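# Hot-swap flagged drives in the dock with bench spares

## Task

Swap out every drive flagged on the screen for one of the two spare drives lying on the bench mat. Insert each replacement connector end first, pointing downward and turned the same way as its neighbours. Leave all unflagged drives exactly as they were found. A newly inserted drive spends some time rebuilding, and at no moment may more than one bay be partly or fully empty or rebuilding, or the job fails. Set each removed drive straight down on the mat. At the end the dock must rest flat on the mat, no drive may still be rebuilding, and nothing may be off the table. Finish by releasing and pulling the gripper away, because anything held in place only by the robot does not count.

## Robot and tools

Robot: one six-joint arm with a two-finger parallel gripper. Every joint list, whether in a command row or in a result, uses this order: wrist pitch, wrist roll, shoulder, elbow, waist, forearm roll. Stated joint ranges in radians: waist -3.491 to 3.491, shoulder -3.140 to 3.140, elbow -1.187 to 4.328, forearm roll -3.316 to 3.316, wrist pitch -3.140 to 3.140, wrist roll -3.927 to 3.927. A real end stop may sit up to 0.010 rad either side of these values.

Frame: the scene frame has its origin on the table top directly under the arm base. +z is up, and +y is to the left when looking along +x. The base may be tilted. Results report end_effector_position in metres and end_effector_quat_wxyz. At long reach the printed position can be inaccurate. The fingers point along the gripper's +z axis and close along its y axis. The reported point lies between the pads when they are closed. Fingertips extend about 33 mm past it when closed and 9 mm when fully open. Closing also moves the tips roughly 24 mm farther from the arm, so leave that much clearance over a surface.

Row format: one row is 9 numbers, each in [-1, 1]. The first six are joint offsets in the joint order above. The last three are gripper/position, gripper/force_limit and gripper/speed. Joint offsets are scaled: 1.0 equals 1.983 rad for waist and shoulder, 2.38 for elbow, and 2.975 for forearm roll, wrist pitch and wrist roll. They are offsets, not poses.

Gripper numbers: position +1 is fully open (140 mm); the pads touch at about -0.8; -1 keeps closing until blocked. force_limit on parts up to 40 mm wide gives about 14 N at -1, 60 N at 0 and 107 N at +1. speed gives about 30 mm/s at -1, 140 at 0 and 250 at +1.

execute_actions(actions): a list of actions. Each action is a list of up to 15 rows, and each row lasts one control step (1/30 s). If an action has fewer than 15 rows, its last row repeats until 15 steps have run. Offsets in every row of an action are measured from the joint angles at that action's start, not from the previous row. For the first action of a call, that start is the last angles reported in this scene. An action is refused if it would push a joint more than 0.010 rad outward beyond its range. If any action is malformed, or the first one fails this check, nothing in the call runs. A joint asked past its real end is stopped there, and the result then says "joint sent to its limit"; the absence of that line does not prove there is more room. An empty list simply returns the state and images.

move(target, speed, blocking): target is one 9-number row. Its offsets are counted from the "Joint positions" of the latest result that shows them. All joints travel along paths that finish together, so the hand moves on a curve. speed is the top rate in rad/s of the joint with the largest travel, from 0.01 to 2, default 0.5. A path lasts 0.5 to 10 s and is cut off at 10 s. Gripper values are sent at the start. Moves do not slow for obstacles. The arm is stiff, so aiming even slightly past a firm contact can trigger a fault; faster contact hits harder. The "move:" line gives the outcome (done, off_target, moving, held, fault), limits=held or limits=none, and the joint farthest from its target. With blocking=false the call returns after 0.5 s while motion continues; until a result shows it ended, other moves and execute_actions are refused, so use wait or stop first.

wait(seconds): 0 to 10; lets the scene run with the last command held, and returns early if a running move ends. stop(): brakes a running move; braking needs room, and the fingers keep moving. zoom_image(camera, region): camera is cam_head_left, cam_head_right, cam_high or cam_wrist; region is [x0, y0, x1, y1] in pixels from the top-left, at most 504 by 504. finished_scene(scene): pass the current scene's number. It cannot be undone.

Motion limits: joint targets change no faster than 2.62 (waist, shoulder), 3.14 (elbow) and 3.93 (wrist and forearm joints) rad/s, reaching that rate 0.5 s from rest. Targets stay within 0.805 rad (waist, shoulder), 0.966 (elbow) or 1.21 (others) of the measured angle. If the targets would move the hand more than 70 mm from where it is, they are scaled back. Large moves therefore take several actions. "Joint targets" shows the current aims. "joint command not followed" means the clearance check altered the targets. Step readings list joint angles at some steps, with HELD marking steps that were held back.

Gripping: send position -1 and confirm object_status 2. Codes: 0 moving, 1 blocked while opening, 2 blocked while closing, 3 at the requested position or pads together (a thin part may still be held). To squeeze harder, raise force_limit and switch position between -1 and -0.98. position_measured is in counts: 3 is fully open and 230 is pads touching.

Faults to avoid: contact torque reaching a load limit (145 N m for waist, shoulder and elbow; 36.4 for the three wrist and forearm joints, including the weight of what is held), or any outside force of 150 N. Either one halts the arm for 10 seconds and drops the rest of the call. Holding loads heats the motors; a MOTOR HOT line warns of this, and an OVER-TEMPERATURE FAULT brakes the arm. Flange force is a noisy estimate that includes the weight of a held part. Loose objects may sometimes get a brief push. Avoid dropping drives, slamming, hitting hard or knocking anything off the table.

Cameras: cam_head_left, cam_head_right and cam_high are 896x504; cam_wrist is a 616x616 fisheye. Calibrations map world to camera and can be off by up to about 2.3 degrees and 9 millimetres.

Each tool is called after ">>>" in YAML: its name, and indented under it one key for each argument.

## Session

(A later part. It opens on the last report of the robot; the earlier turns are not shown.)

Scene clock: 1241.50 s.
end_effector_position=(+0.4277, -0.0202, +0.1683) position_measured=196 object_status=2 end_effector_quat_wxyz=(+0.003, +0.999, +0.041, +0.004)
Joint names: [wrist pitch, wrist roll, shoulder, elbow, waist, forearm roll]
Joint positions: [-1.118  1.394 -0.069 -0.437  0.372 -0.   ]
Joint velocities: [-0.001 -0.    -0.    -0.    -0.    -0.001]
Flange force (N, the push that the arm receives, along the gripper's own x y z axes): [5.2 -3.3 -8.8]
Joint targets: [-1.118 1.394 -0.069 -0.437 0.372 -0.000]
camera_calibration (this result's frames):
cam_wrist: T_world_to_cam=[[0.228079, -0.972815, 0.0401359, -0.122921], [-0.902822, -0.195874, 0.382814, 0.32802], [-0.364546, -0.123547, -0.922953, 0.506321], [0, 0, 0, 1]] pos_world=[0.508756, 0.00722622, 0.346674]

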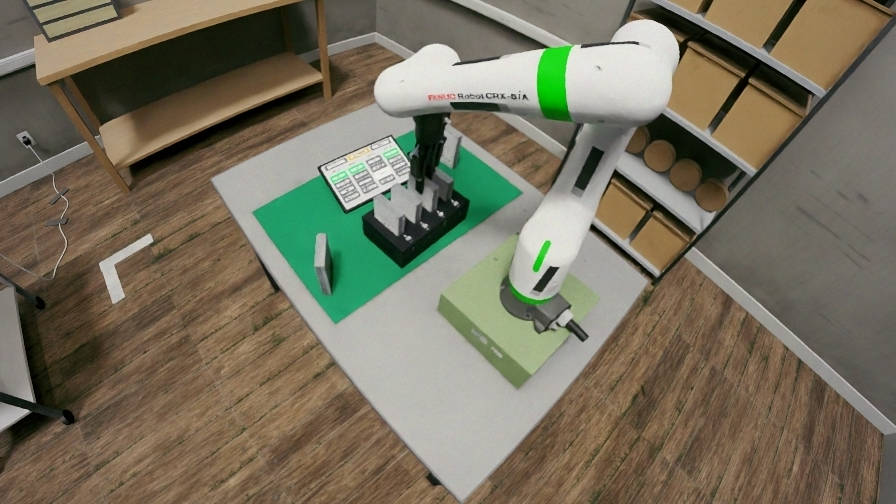

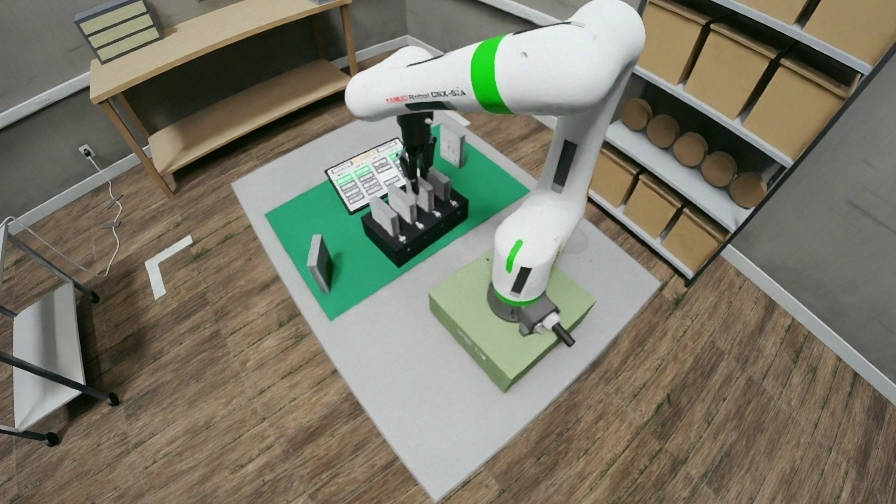

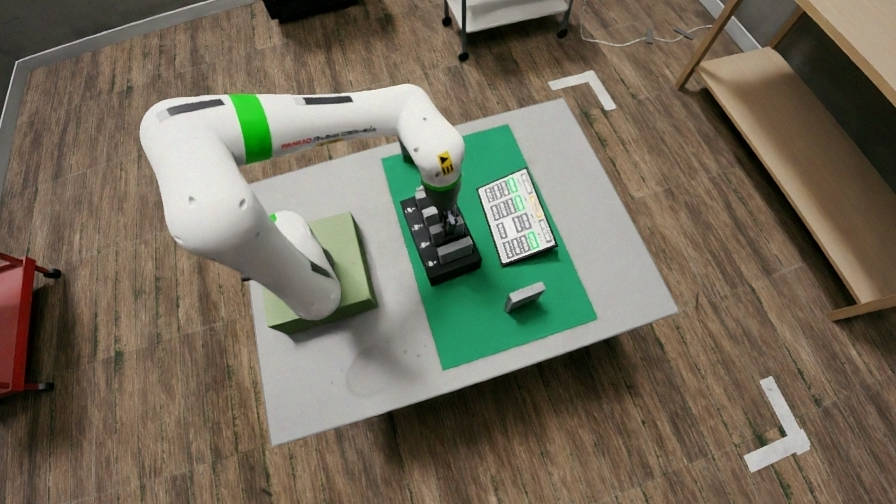

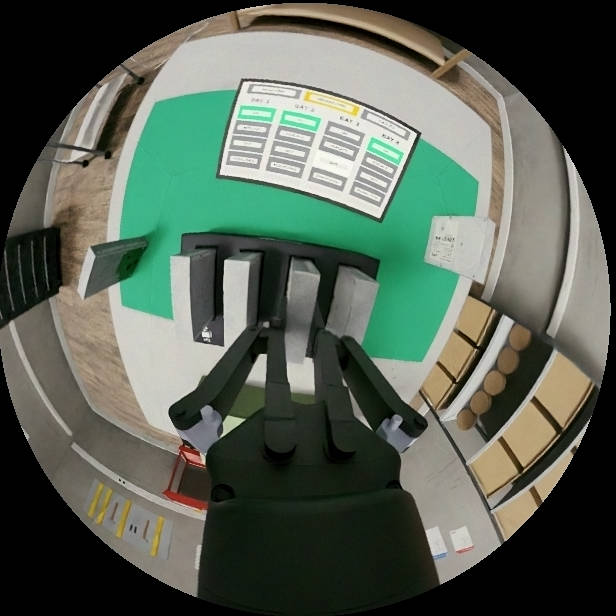

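>>> move:
  target: [-0.0696,0,-0.0333,0.0555,0,0,-1,-0.4,0]
  speed: 0.2

>>> move:
  target: [-0.068,0,-0.02,0.0668,0,0,-1,-0.4,0]
  speed: 0.3

Scene clock: 1247.03 s.
end_effector_position=(+0.4263, -0.0199, +0.2477) position_measured=196 object_status=2 end_effector_quat_wxyz=(+0.004, +0.999, +0.041, -0.001)
Joint names: [wrist pitch, wrist roll, shoulder, elbow, waist, forearm roll]
Joint positions: [-1.325  1.394 -0.135 -0.305  0.372 -0.   ]
Joint velocities: [ 0.    -0.     0.     0.    -0.     0.001]
Flange force (N, the push that the arm receives, along the gripper's own x y z axes): [11.3 2.4 1.6]
Joint targets: [-1.325 1.394 -0.135 -0.305 0.372 -0.000]
move: done; limits=none; farthest joint: the waist, 0.000 radians from its target (0.000 radians at the start)
camera_calibration (this result's frames):
cam_wrist: T_world_to_cam=[[0.228424, -0.972724, 0.0403704, -0.125685], [-0.899502, -0.195002, 0.390987, 0.293012], [-0.37245, -0.125624, -0.91951, 0.581548], [0, 0, 0, 1]] pos_world=[0.508872, 0.00793774, 0.42525]

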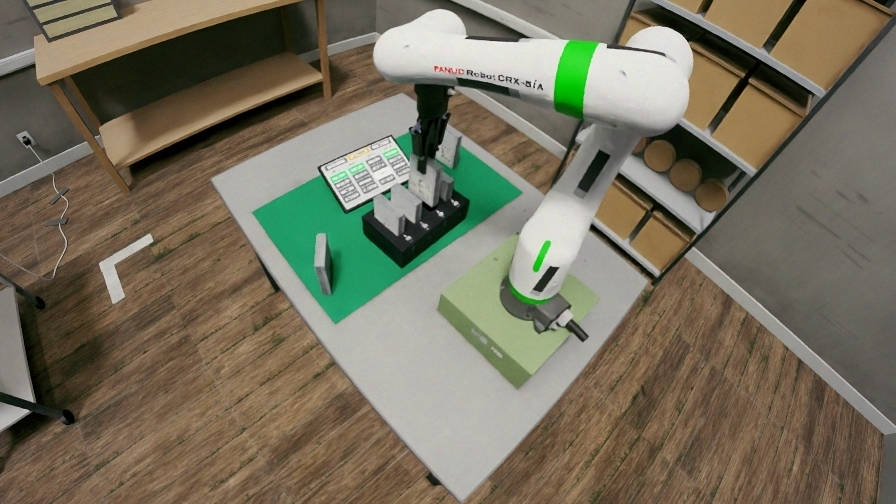

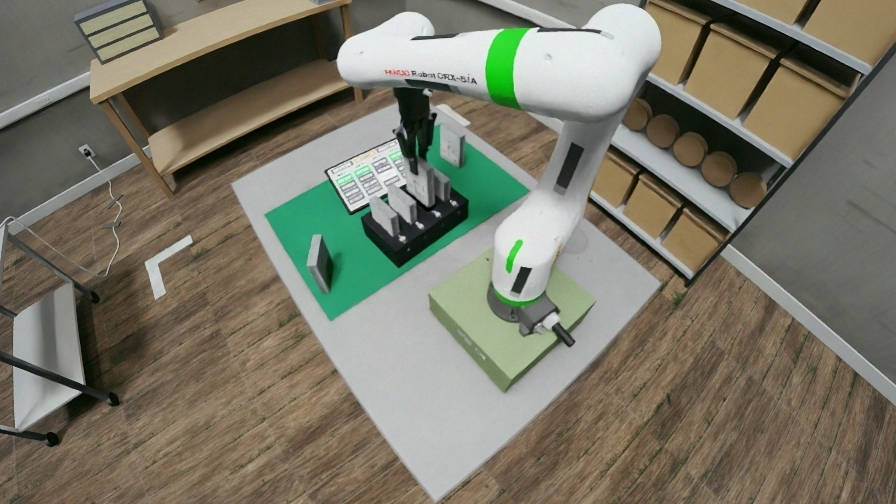

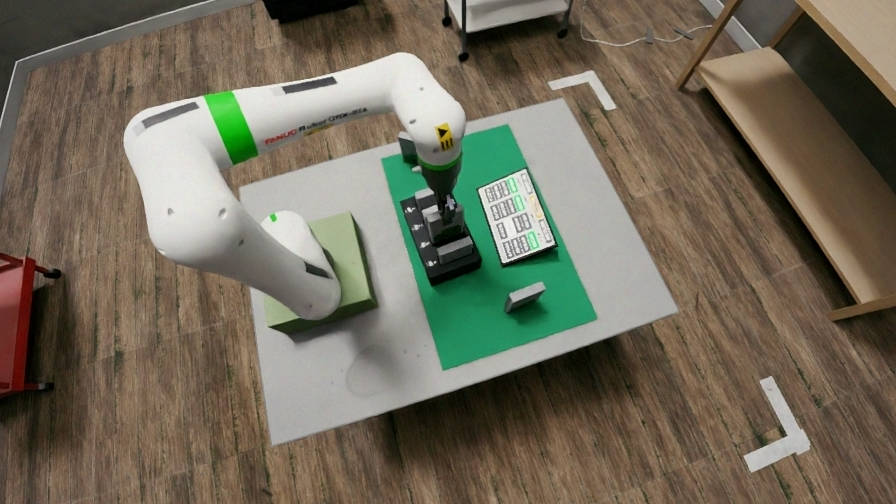

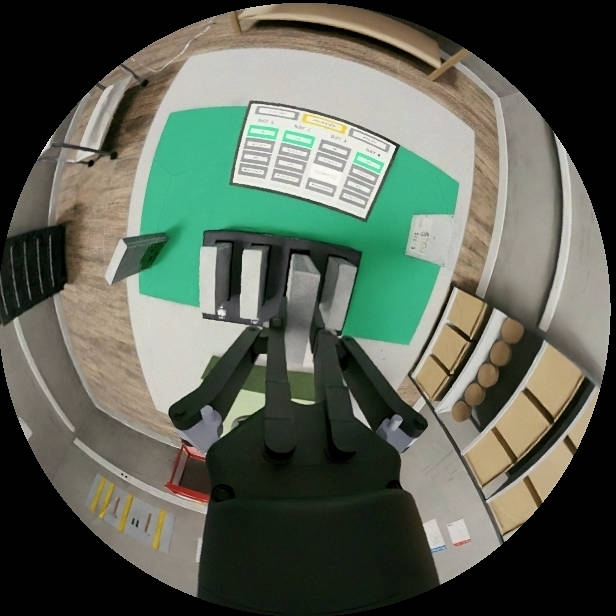

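Scene clock: 1248.07 s.
end_effector_position=(+0.4215, -0.0205, +0.3308) position_measured=196 object_status=2 end_effector_quat_wxyz=(+0.005, +0.999, +0.041, -0.002)
Joint names: [wrist pitch, wrist roll, shoulder, elbow, waist, forearm roll]
Joint positions: [-1.528  1.394 -0.175 -0.146  0.372 -0.   ]
Joint velocities: [-0.    -0.001  0.    -0.002 -0.    -0.   ]
Flange force (N, the push that the arm receives, along the gripper's own x y z axes): [7.9 1.5 1.1]
Joint targets: [-1.528 1.394 -0.174 -0.146 0.372 -0.000]
move: done; limits=none; farthest joint: the waist, 0.000 radians from its target (0.000 radians at the start)
camera_calibration (this result's frames):
cam_wrist: T_world_to_cam=[[0.228607, -0.972677, 0.0404626, -0.128602], [-0.898147, -0.19469, 0.394244, 0.254374], [-0.375595, -0.126468, -0.918115, 0.65694], [0, 0, 0, 1]] pos_world=[0.504608, 0.0075179, 0.508065]

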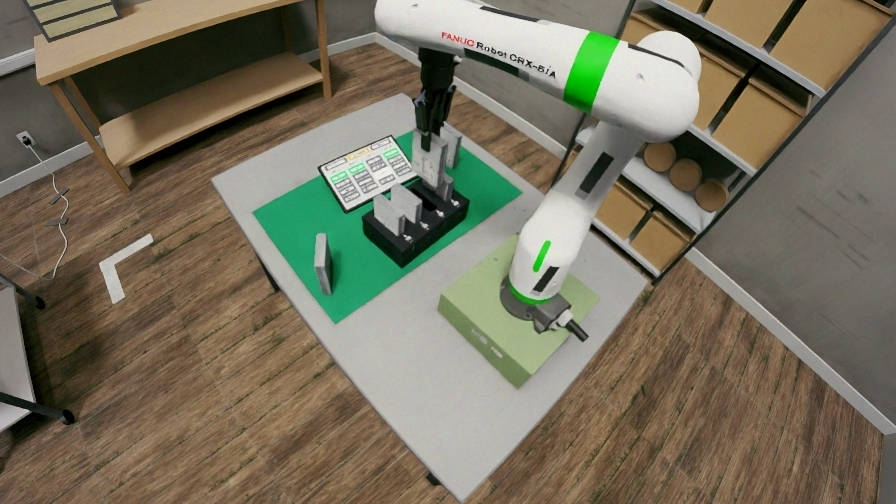

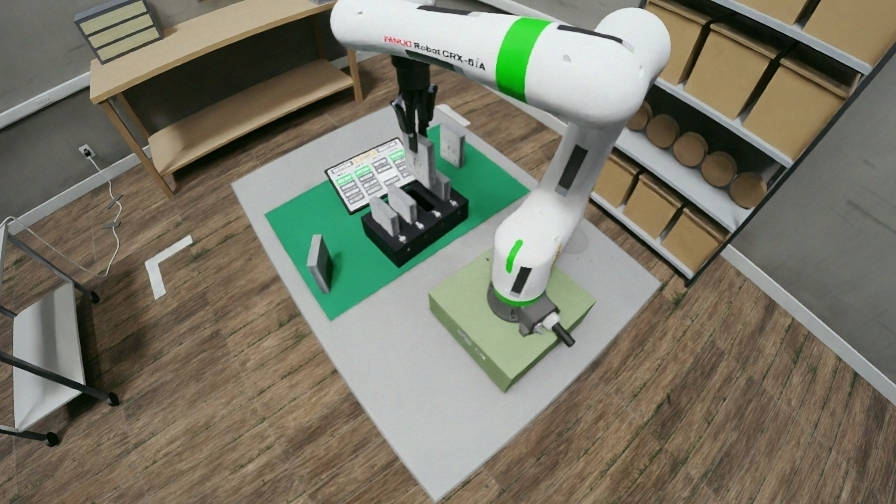

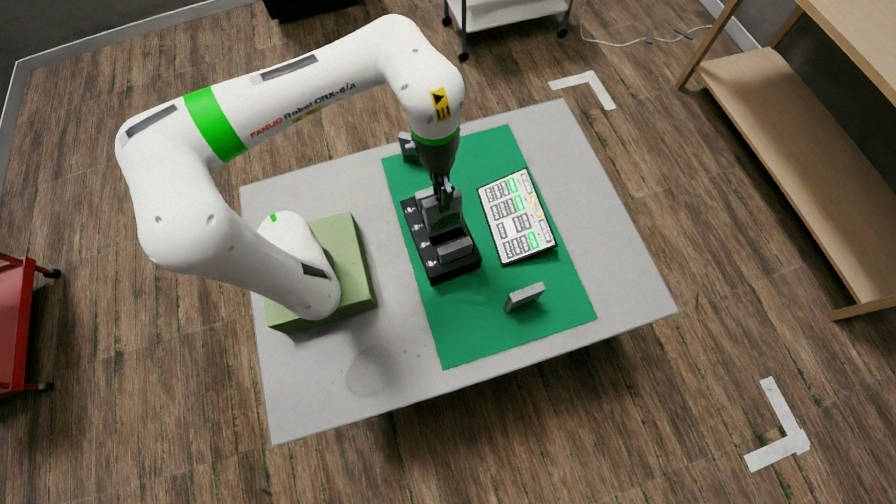

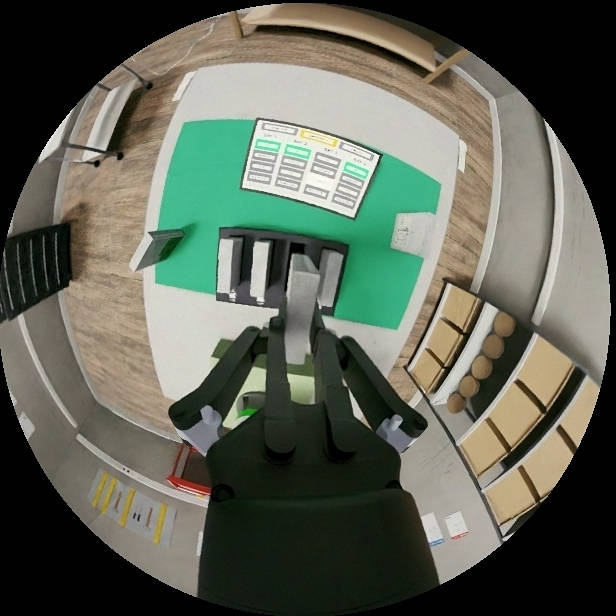

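>>> move:
  target: [0.004,0.197,0.116,0.093,-0.294,-0.017,-1,-0.4,0]
  speed: 0.5

>>> move:
  target: [0.14,0,0.073,-0.098,0,0,-1,-0.4,0]
  speed: 0.4

Scene clock: 1260.93 s.
end_effector_position=(+0.4358, -0.2518, +0.3320) position_measured=196 object_status=2 end_effector_quat_wxyz=(+0.002, +0.999, +0.042, +0.007)
Joint names: [wrist pitch, wrist roll, shoulder, elbow, waist, forearm roll]
Joint positions: [-1.516  1.98   0.055  0.075 -0.211 -0.051]
Joint velocities: [ 0.001  0.001  0.    -0.    -0.001 -0.001]
Flange force (N, the push that the arm receives, along the gripper's own x y z axes): [6.5 3.8 0.5]
Joint targets: [-1.516 1.980 0.055 0.075 -0.211 -0.051]
move: done; limits=none; farthest joint: the waist, 0.000 radians from its target (0.583 radians at the start)
camera_calibration (this result's frames):
cam_wrist: T_world_to_cam=[[0.230056, -0.972402, 0.0388546, -0.357], [-0.904657, -0.198971, 0.376837, 0.229284], [-0.358706, -0.121844, -0.925464, 0.630459], [0, 0, 0, 1]] pos_world=[0.515703, -0.224709, 0.510936]

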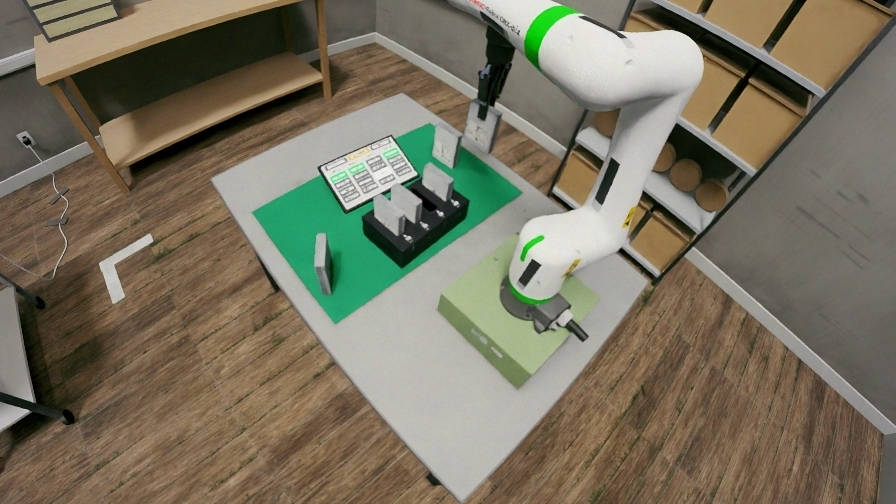

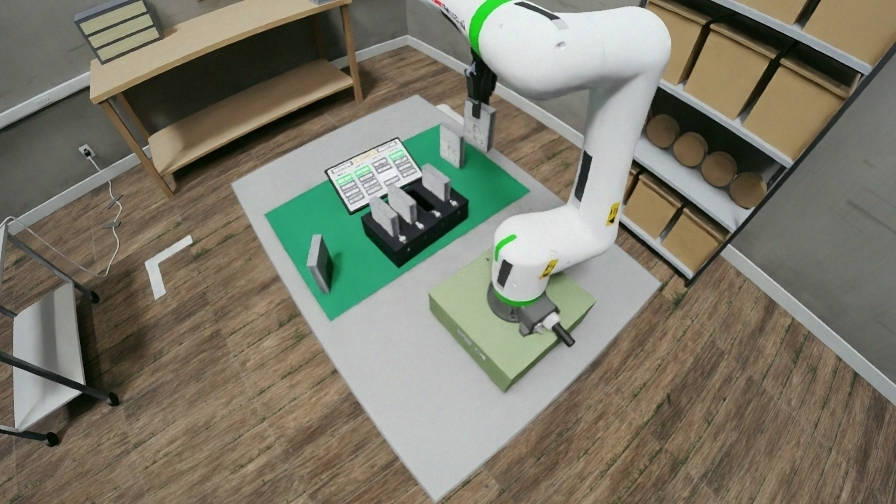

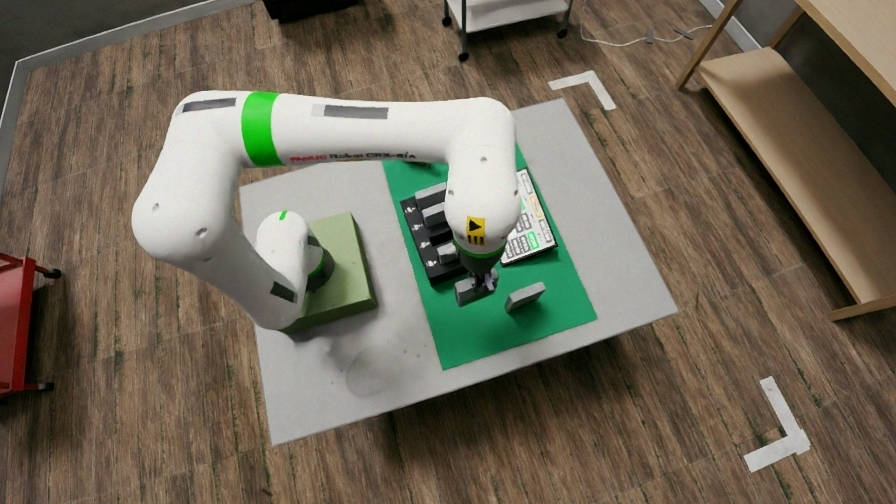

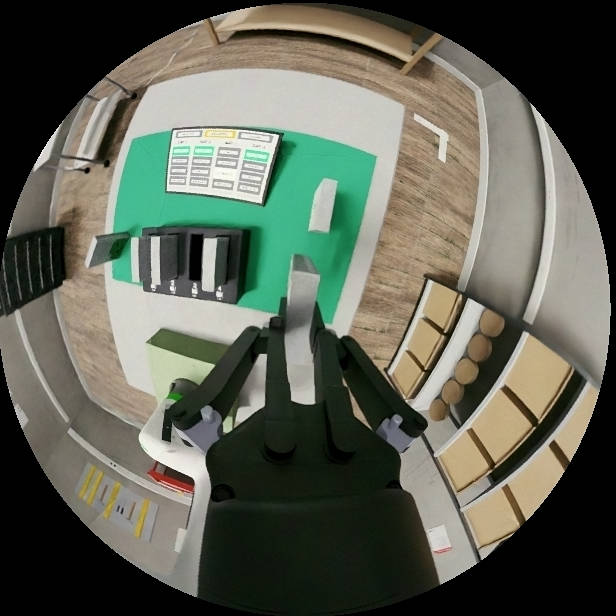

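Scene clock: 1262.33 s.
end_effector_position=(+0.4637, -0.2720, +0.1648) position_measured=196 object_status=2 end_effector_quat_wxyz=(+0.011, +0.999, +0.033, +0.024)
Joint names: [wrist pitch, wrist roll, shoulder, elbow, waist, forearm roll]
Joint positions: [-1.099  1.98   0.2   -0.158 -0.211 -0.051]
Joint velocities: [ 0.    -0.001 -0.     0.001 -0.    -0.002]
Flange force (N, the push that the arm receives, along the gripper's own x y z axes): [6.9 2.1 5.1]
Joint targets: [-1.099 1.980 0.200 -0.158 -0.211 -0.051]
move: done; limits=none; farthest joint: the shoulder, 0.001 radians from its target (0.144 radians at the start)
camera_calibration (this result's frames):
cam_wrist: T_world_to_cam=[[0.210083, -0.975649, 0.0630467, -0.372147], [-0.920953, -0.175834, 0.347747, 0.332194], [-0.328194, -0.131119, -0.935466, 0.468226], [0, 0, 0, 1]] pos_world=[0.537786, -0.24328, 0.345953]

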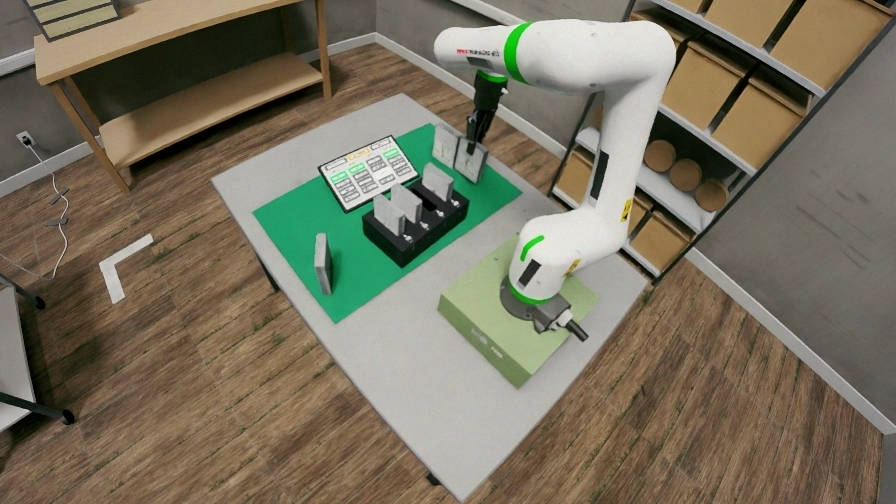

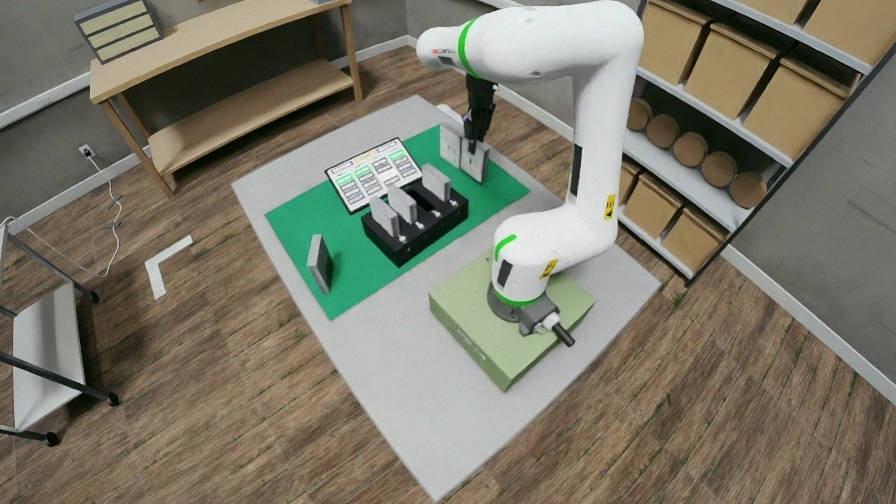

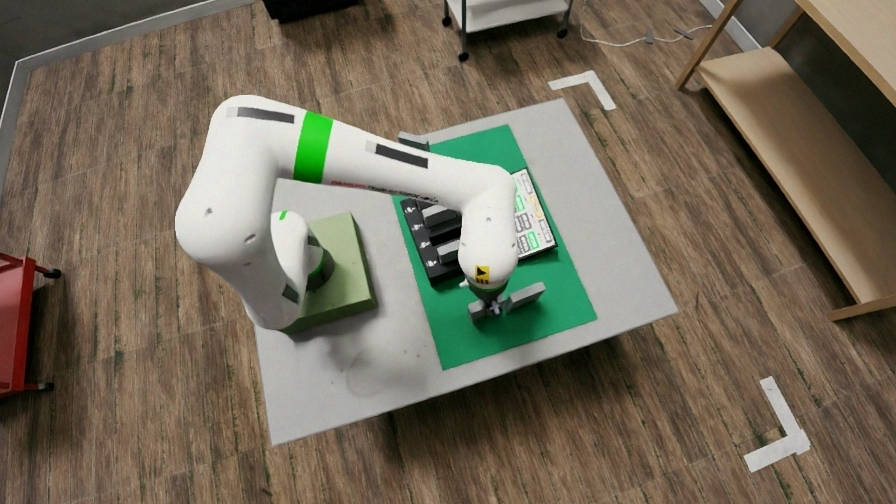

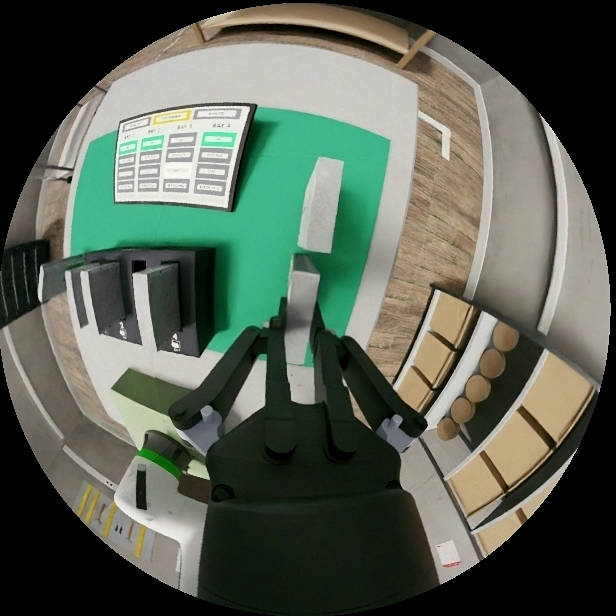

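>>> move:
  target: [-0.0067,0,0.0035,-0.0047,0,0,-1,-0.4,0]
  speed: 0.1

Scene clock: 1268.07 s.
end_effector_position=(+0.4503, -0.2677, +0.1566) position_measured=196 object_status=2 end_effector_quat_wxyz=(+0.004, +0.999, +0.033, +0.006)
Joint names: [wrist pitch, wrist roll, shoulder, elbow, waist, forearm roll]
Joint positions: [-1.119  1.98   0.207 -0.169 -0.211 -0.051]
Joint velocities: [-0.     0.     0.    -0.    -0.     0.001]
Flange force (N, the push that the arm receives, along the gripper's own x y z axes): [7.3 5.6 3.0]
Joint targets: [-1.119 1.980 0.207 -0.169 -0.211 -0.051]
move: done; limits=none; farthest joint: the waist, 0.000 radians from its target (0.000 radians at the start)
camera_calibration (this result's frames):
cam_wrist: T_world_to_cam=[[0.211065, -0.97651, 0.0433435, -0.362239], [-0.908073, -0.179477, 0.378405, 0.311808], [-0.361737, -0.119227, -0.924625, 0.473239], [0, 0, 0, 1]] pos_world=[0.530789, -0.241345, 0.33528]

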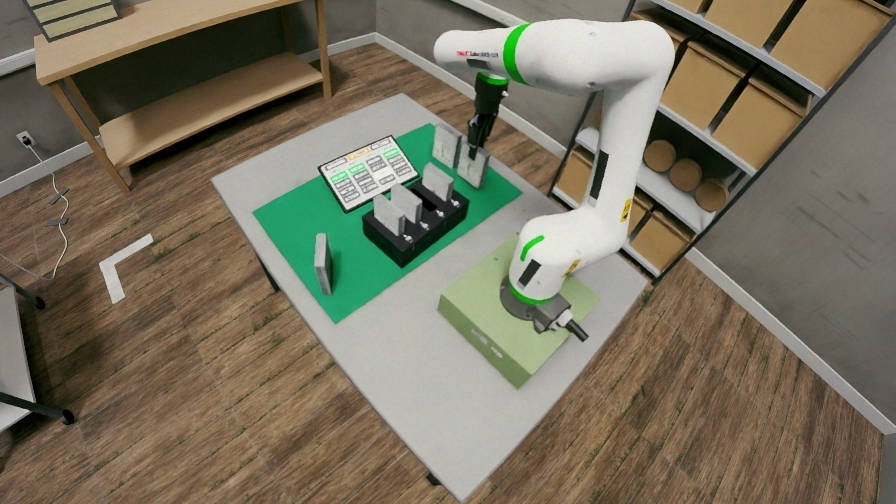

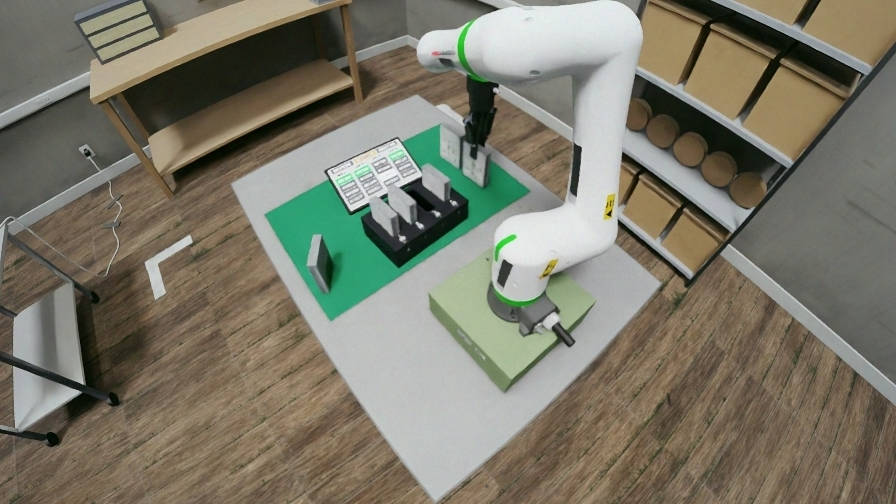

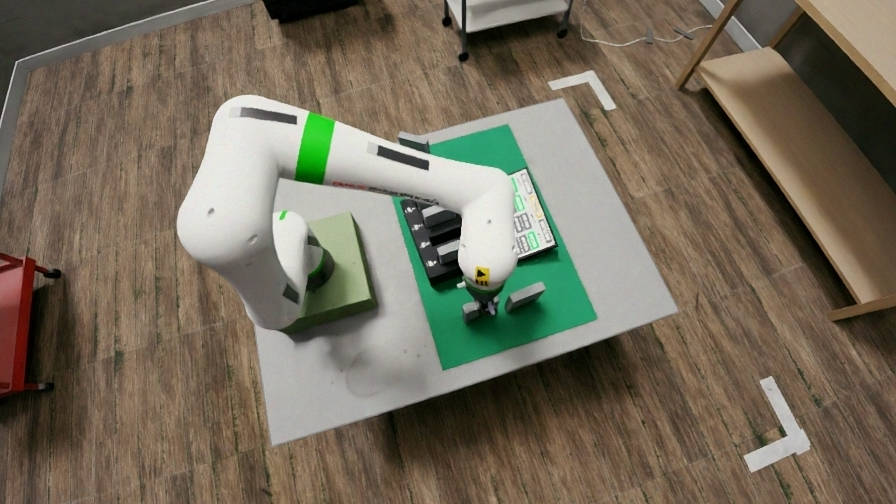

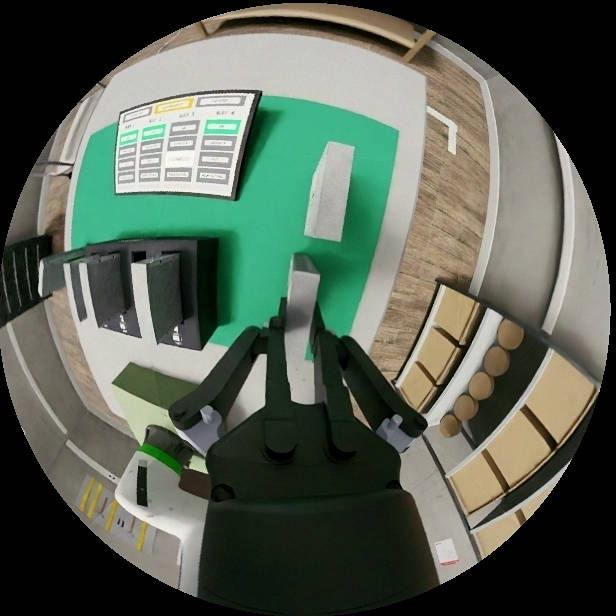

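>>> execute_actions:
  actions:
    - [[0.0015,0,0.0009,-0.0012,0,0,-1,-0.4,0]]
    - [[0.0015,0,0.0009,-0.0012,0,0,-1,-0.4,0]]
    - [[0.0015,0,0.0009,-0.0012,0,0,-1,-0.4,0]]

Scene clock: 1273.80 s.
end_effector_position=(+0.4494, -0.2679, +0.1506) position_measured=196 object_status=2 end_effector_quat_wxyz=(+0.004, +0.999, +0.032, +0.006)
Joint names: [wrist pitch, wrist roll, shoulder, elbow, waist, forearm roll]
Joint positions: [-1.106  1.98   0.213 -0.178 -0.211 -0.051]
Joint velocities: [ 0.    -0.001  0.    -0.001 -0.     0.   ]
Flange force (N, the push that the arm receives, along the gripper's own x y z axes): [7.1 7.2 3.4]
Flange force at the end of the 1st action (N, along the gripper's axes at the end of the call): [9.6 9.2 5.3]
Flange force at the end of the 2nd action (N, along the gripper's axes at the end of the call): [7.6 7.0 3.7]
Joint targets: [-1.106 1.980 0.213 -0.178 -0.211 -0.051]
Step readings (joint positions; steps 1 to 15: 1st action; 16 to 30: 2nd action; 31 to 45: 3rd action):
0: [-1.119 1.980 0.207 -0.169 -0.211 -0.051]
1: [-1.119 1.980 0.207 -0.169 -0.211 -0.051]
2: [-1.118 1.980 0.208 -0.171 -0.211 -0.051]
4: [-1.116 1.980 0.209 -0.172 -0.211 -0.051]
8: [-1.115 1.980 0.209 -0.172 -0.211 -0.051]
15: [-1.115 1.980 0.209 -0.172 -0.211 -0.051]
16: [-1.115 1.980 0.209 -0.172 -0.211 -0.051]
17: [-1.112 1.980 0.210 -0.173 -0.211 -0.051]
19: [-1.110 1.980 0.211 -0.175 -0.211 -0.051]
23: [-1.110 1.980 0.211 -0.175 -0.211 -0.051]
30: [-1.110 1.980 0.211 -0.175 -0.211 -0.051]
31: [-1.110 1.980 0.211 -0.175 -0.211 -0.051]
32: [-1.108 1.980 0.211 -0.176 -0.211 -0.051]
34: [-1.106 1.980 0.213 -0.178 -0.211 -0.051]
38: [-1.106 1.980 0.213 -0.178 -0.211 -0.051]
45: Joint positions above
camera_calibration (this result's frames):
cam_wrist: T_world_to_cam=[[0.210436, -0.976648, 0.0433086, -0.361714], [-0.907958, -0.17883, 0.378988, 0.313322], [-0.362393, -0.119075, -0.924387, 0.467699], [0, 0, 0, 1]] pos_world=[0.530092, -0.241545, 0.329255]

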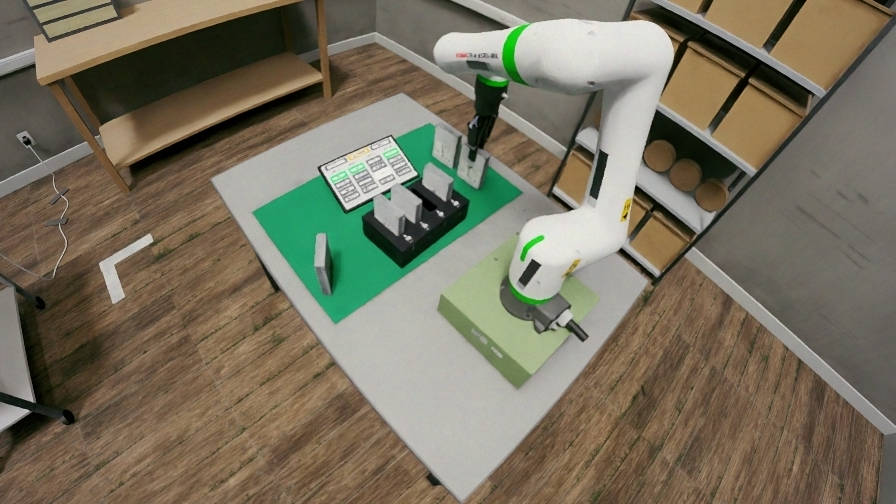

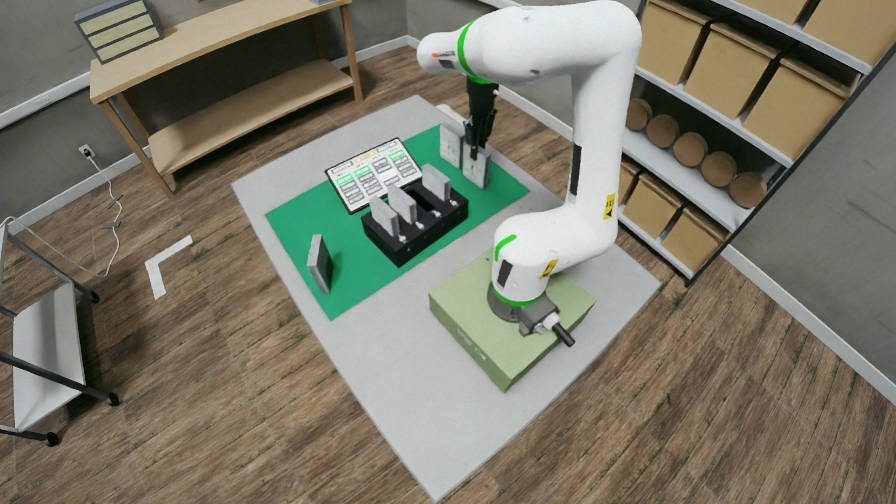

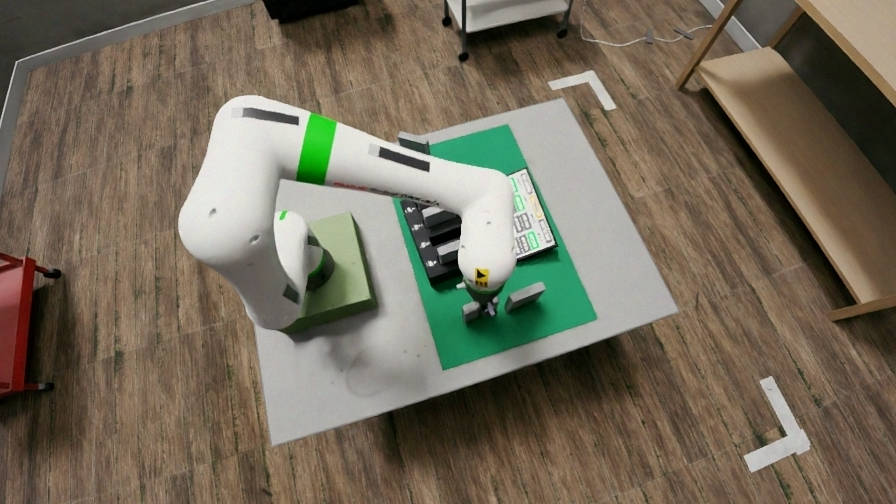

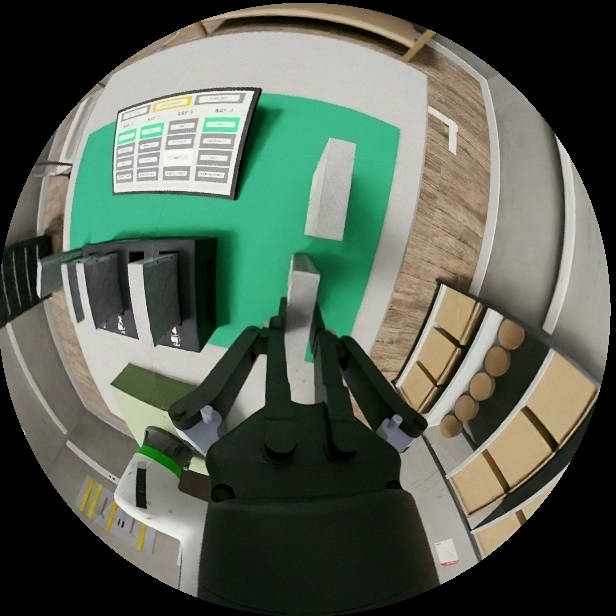

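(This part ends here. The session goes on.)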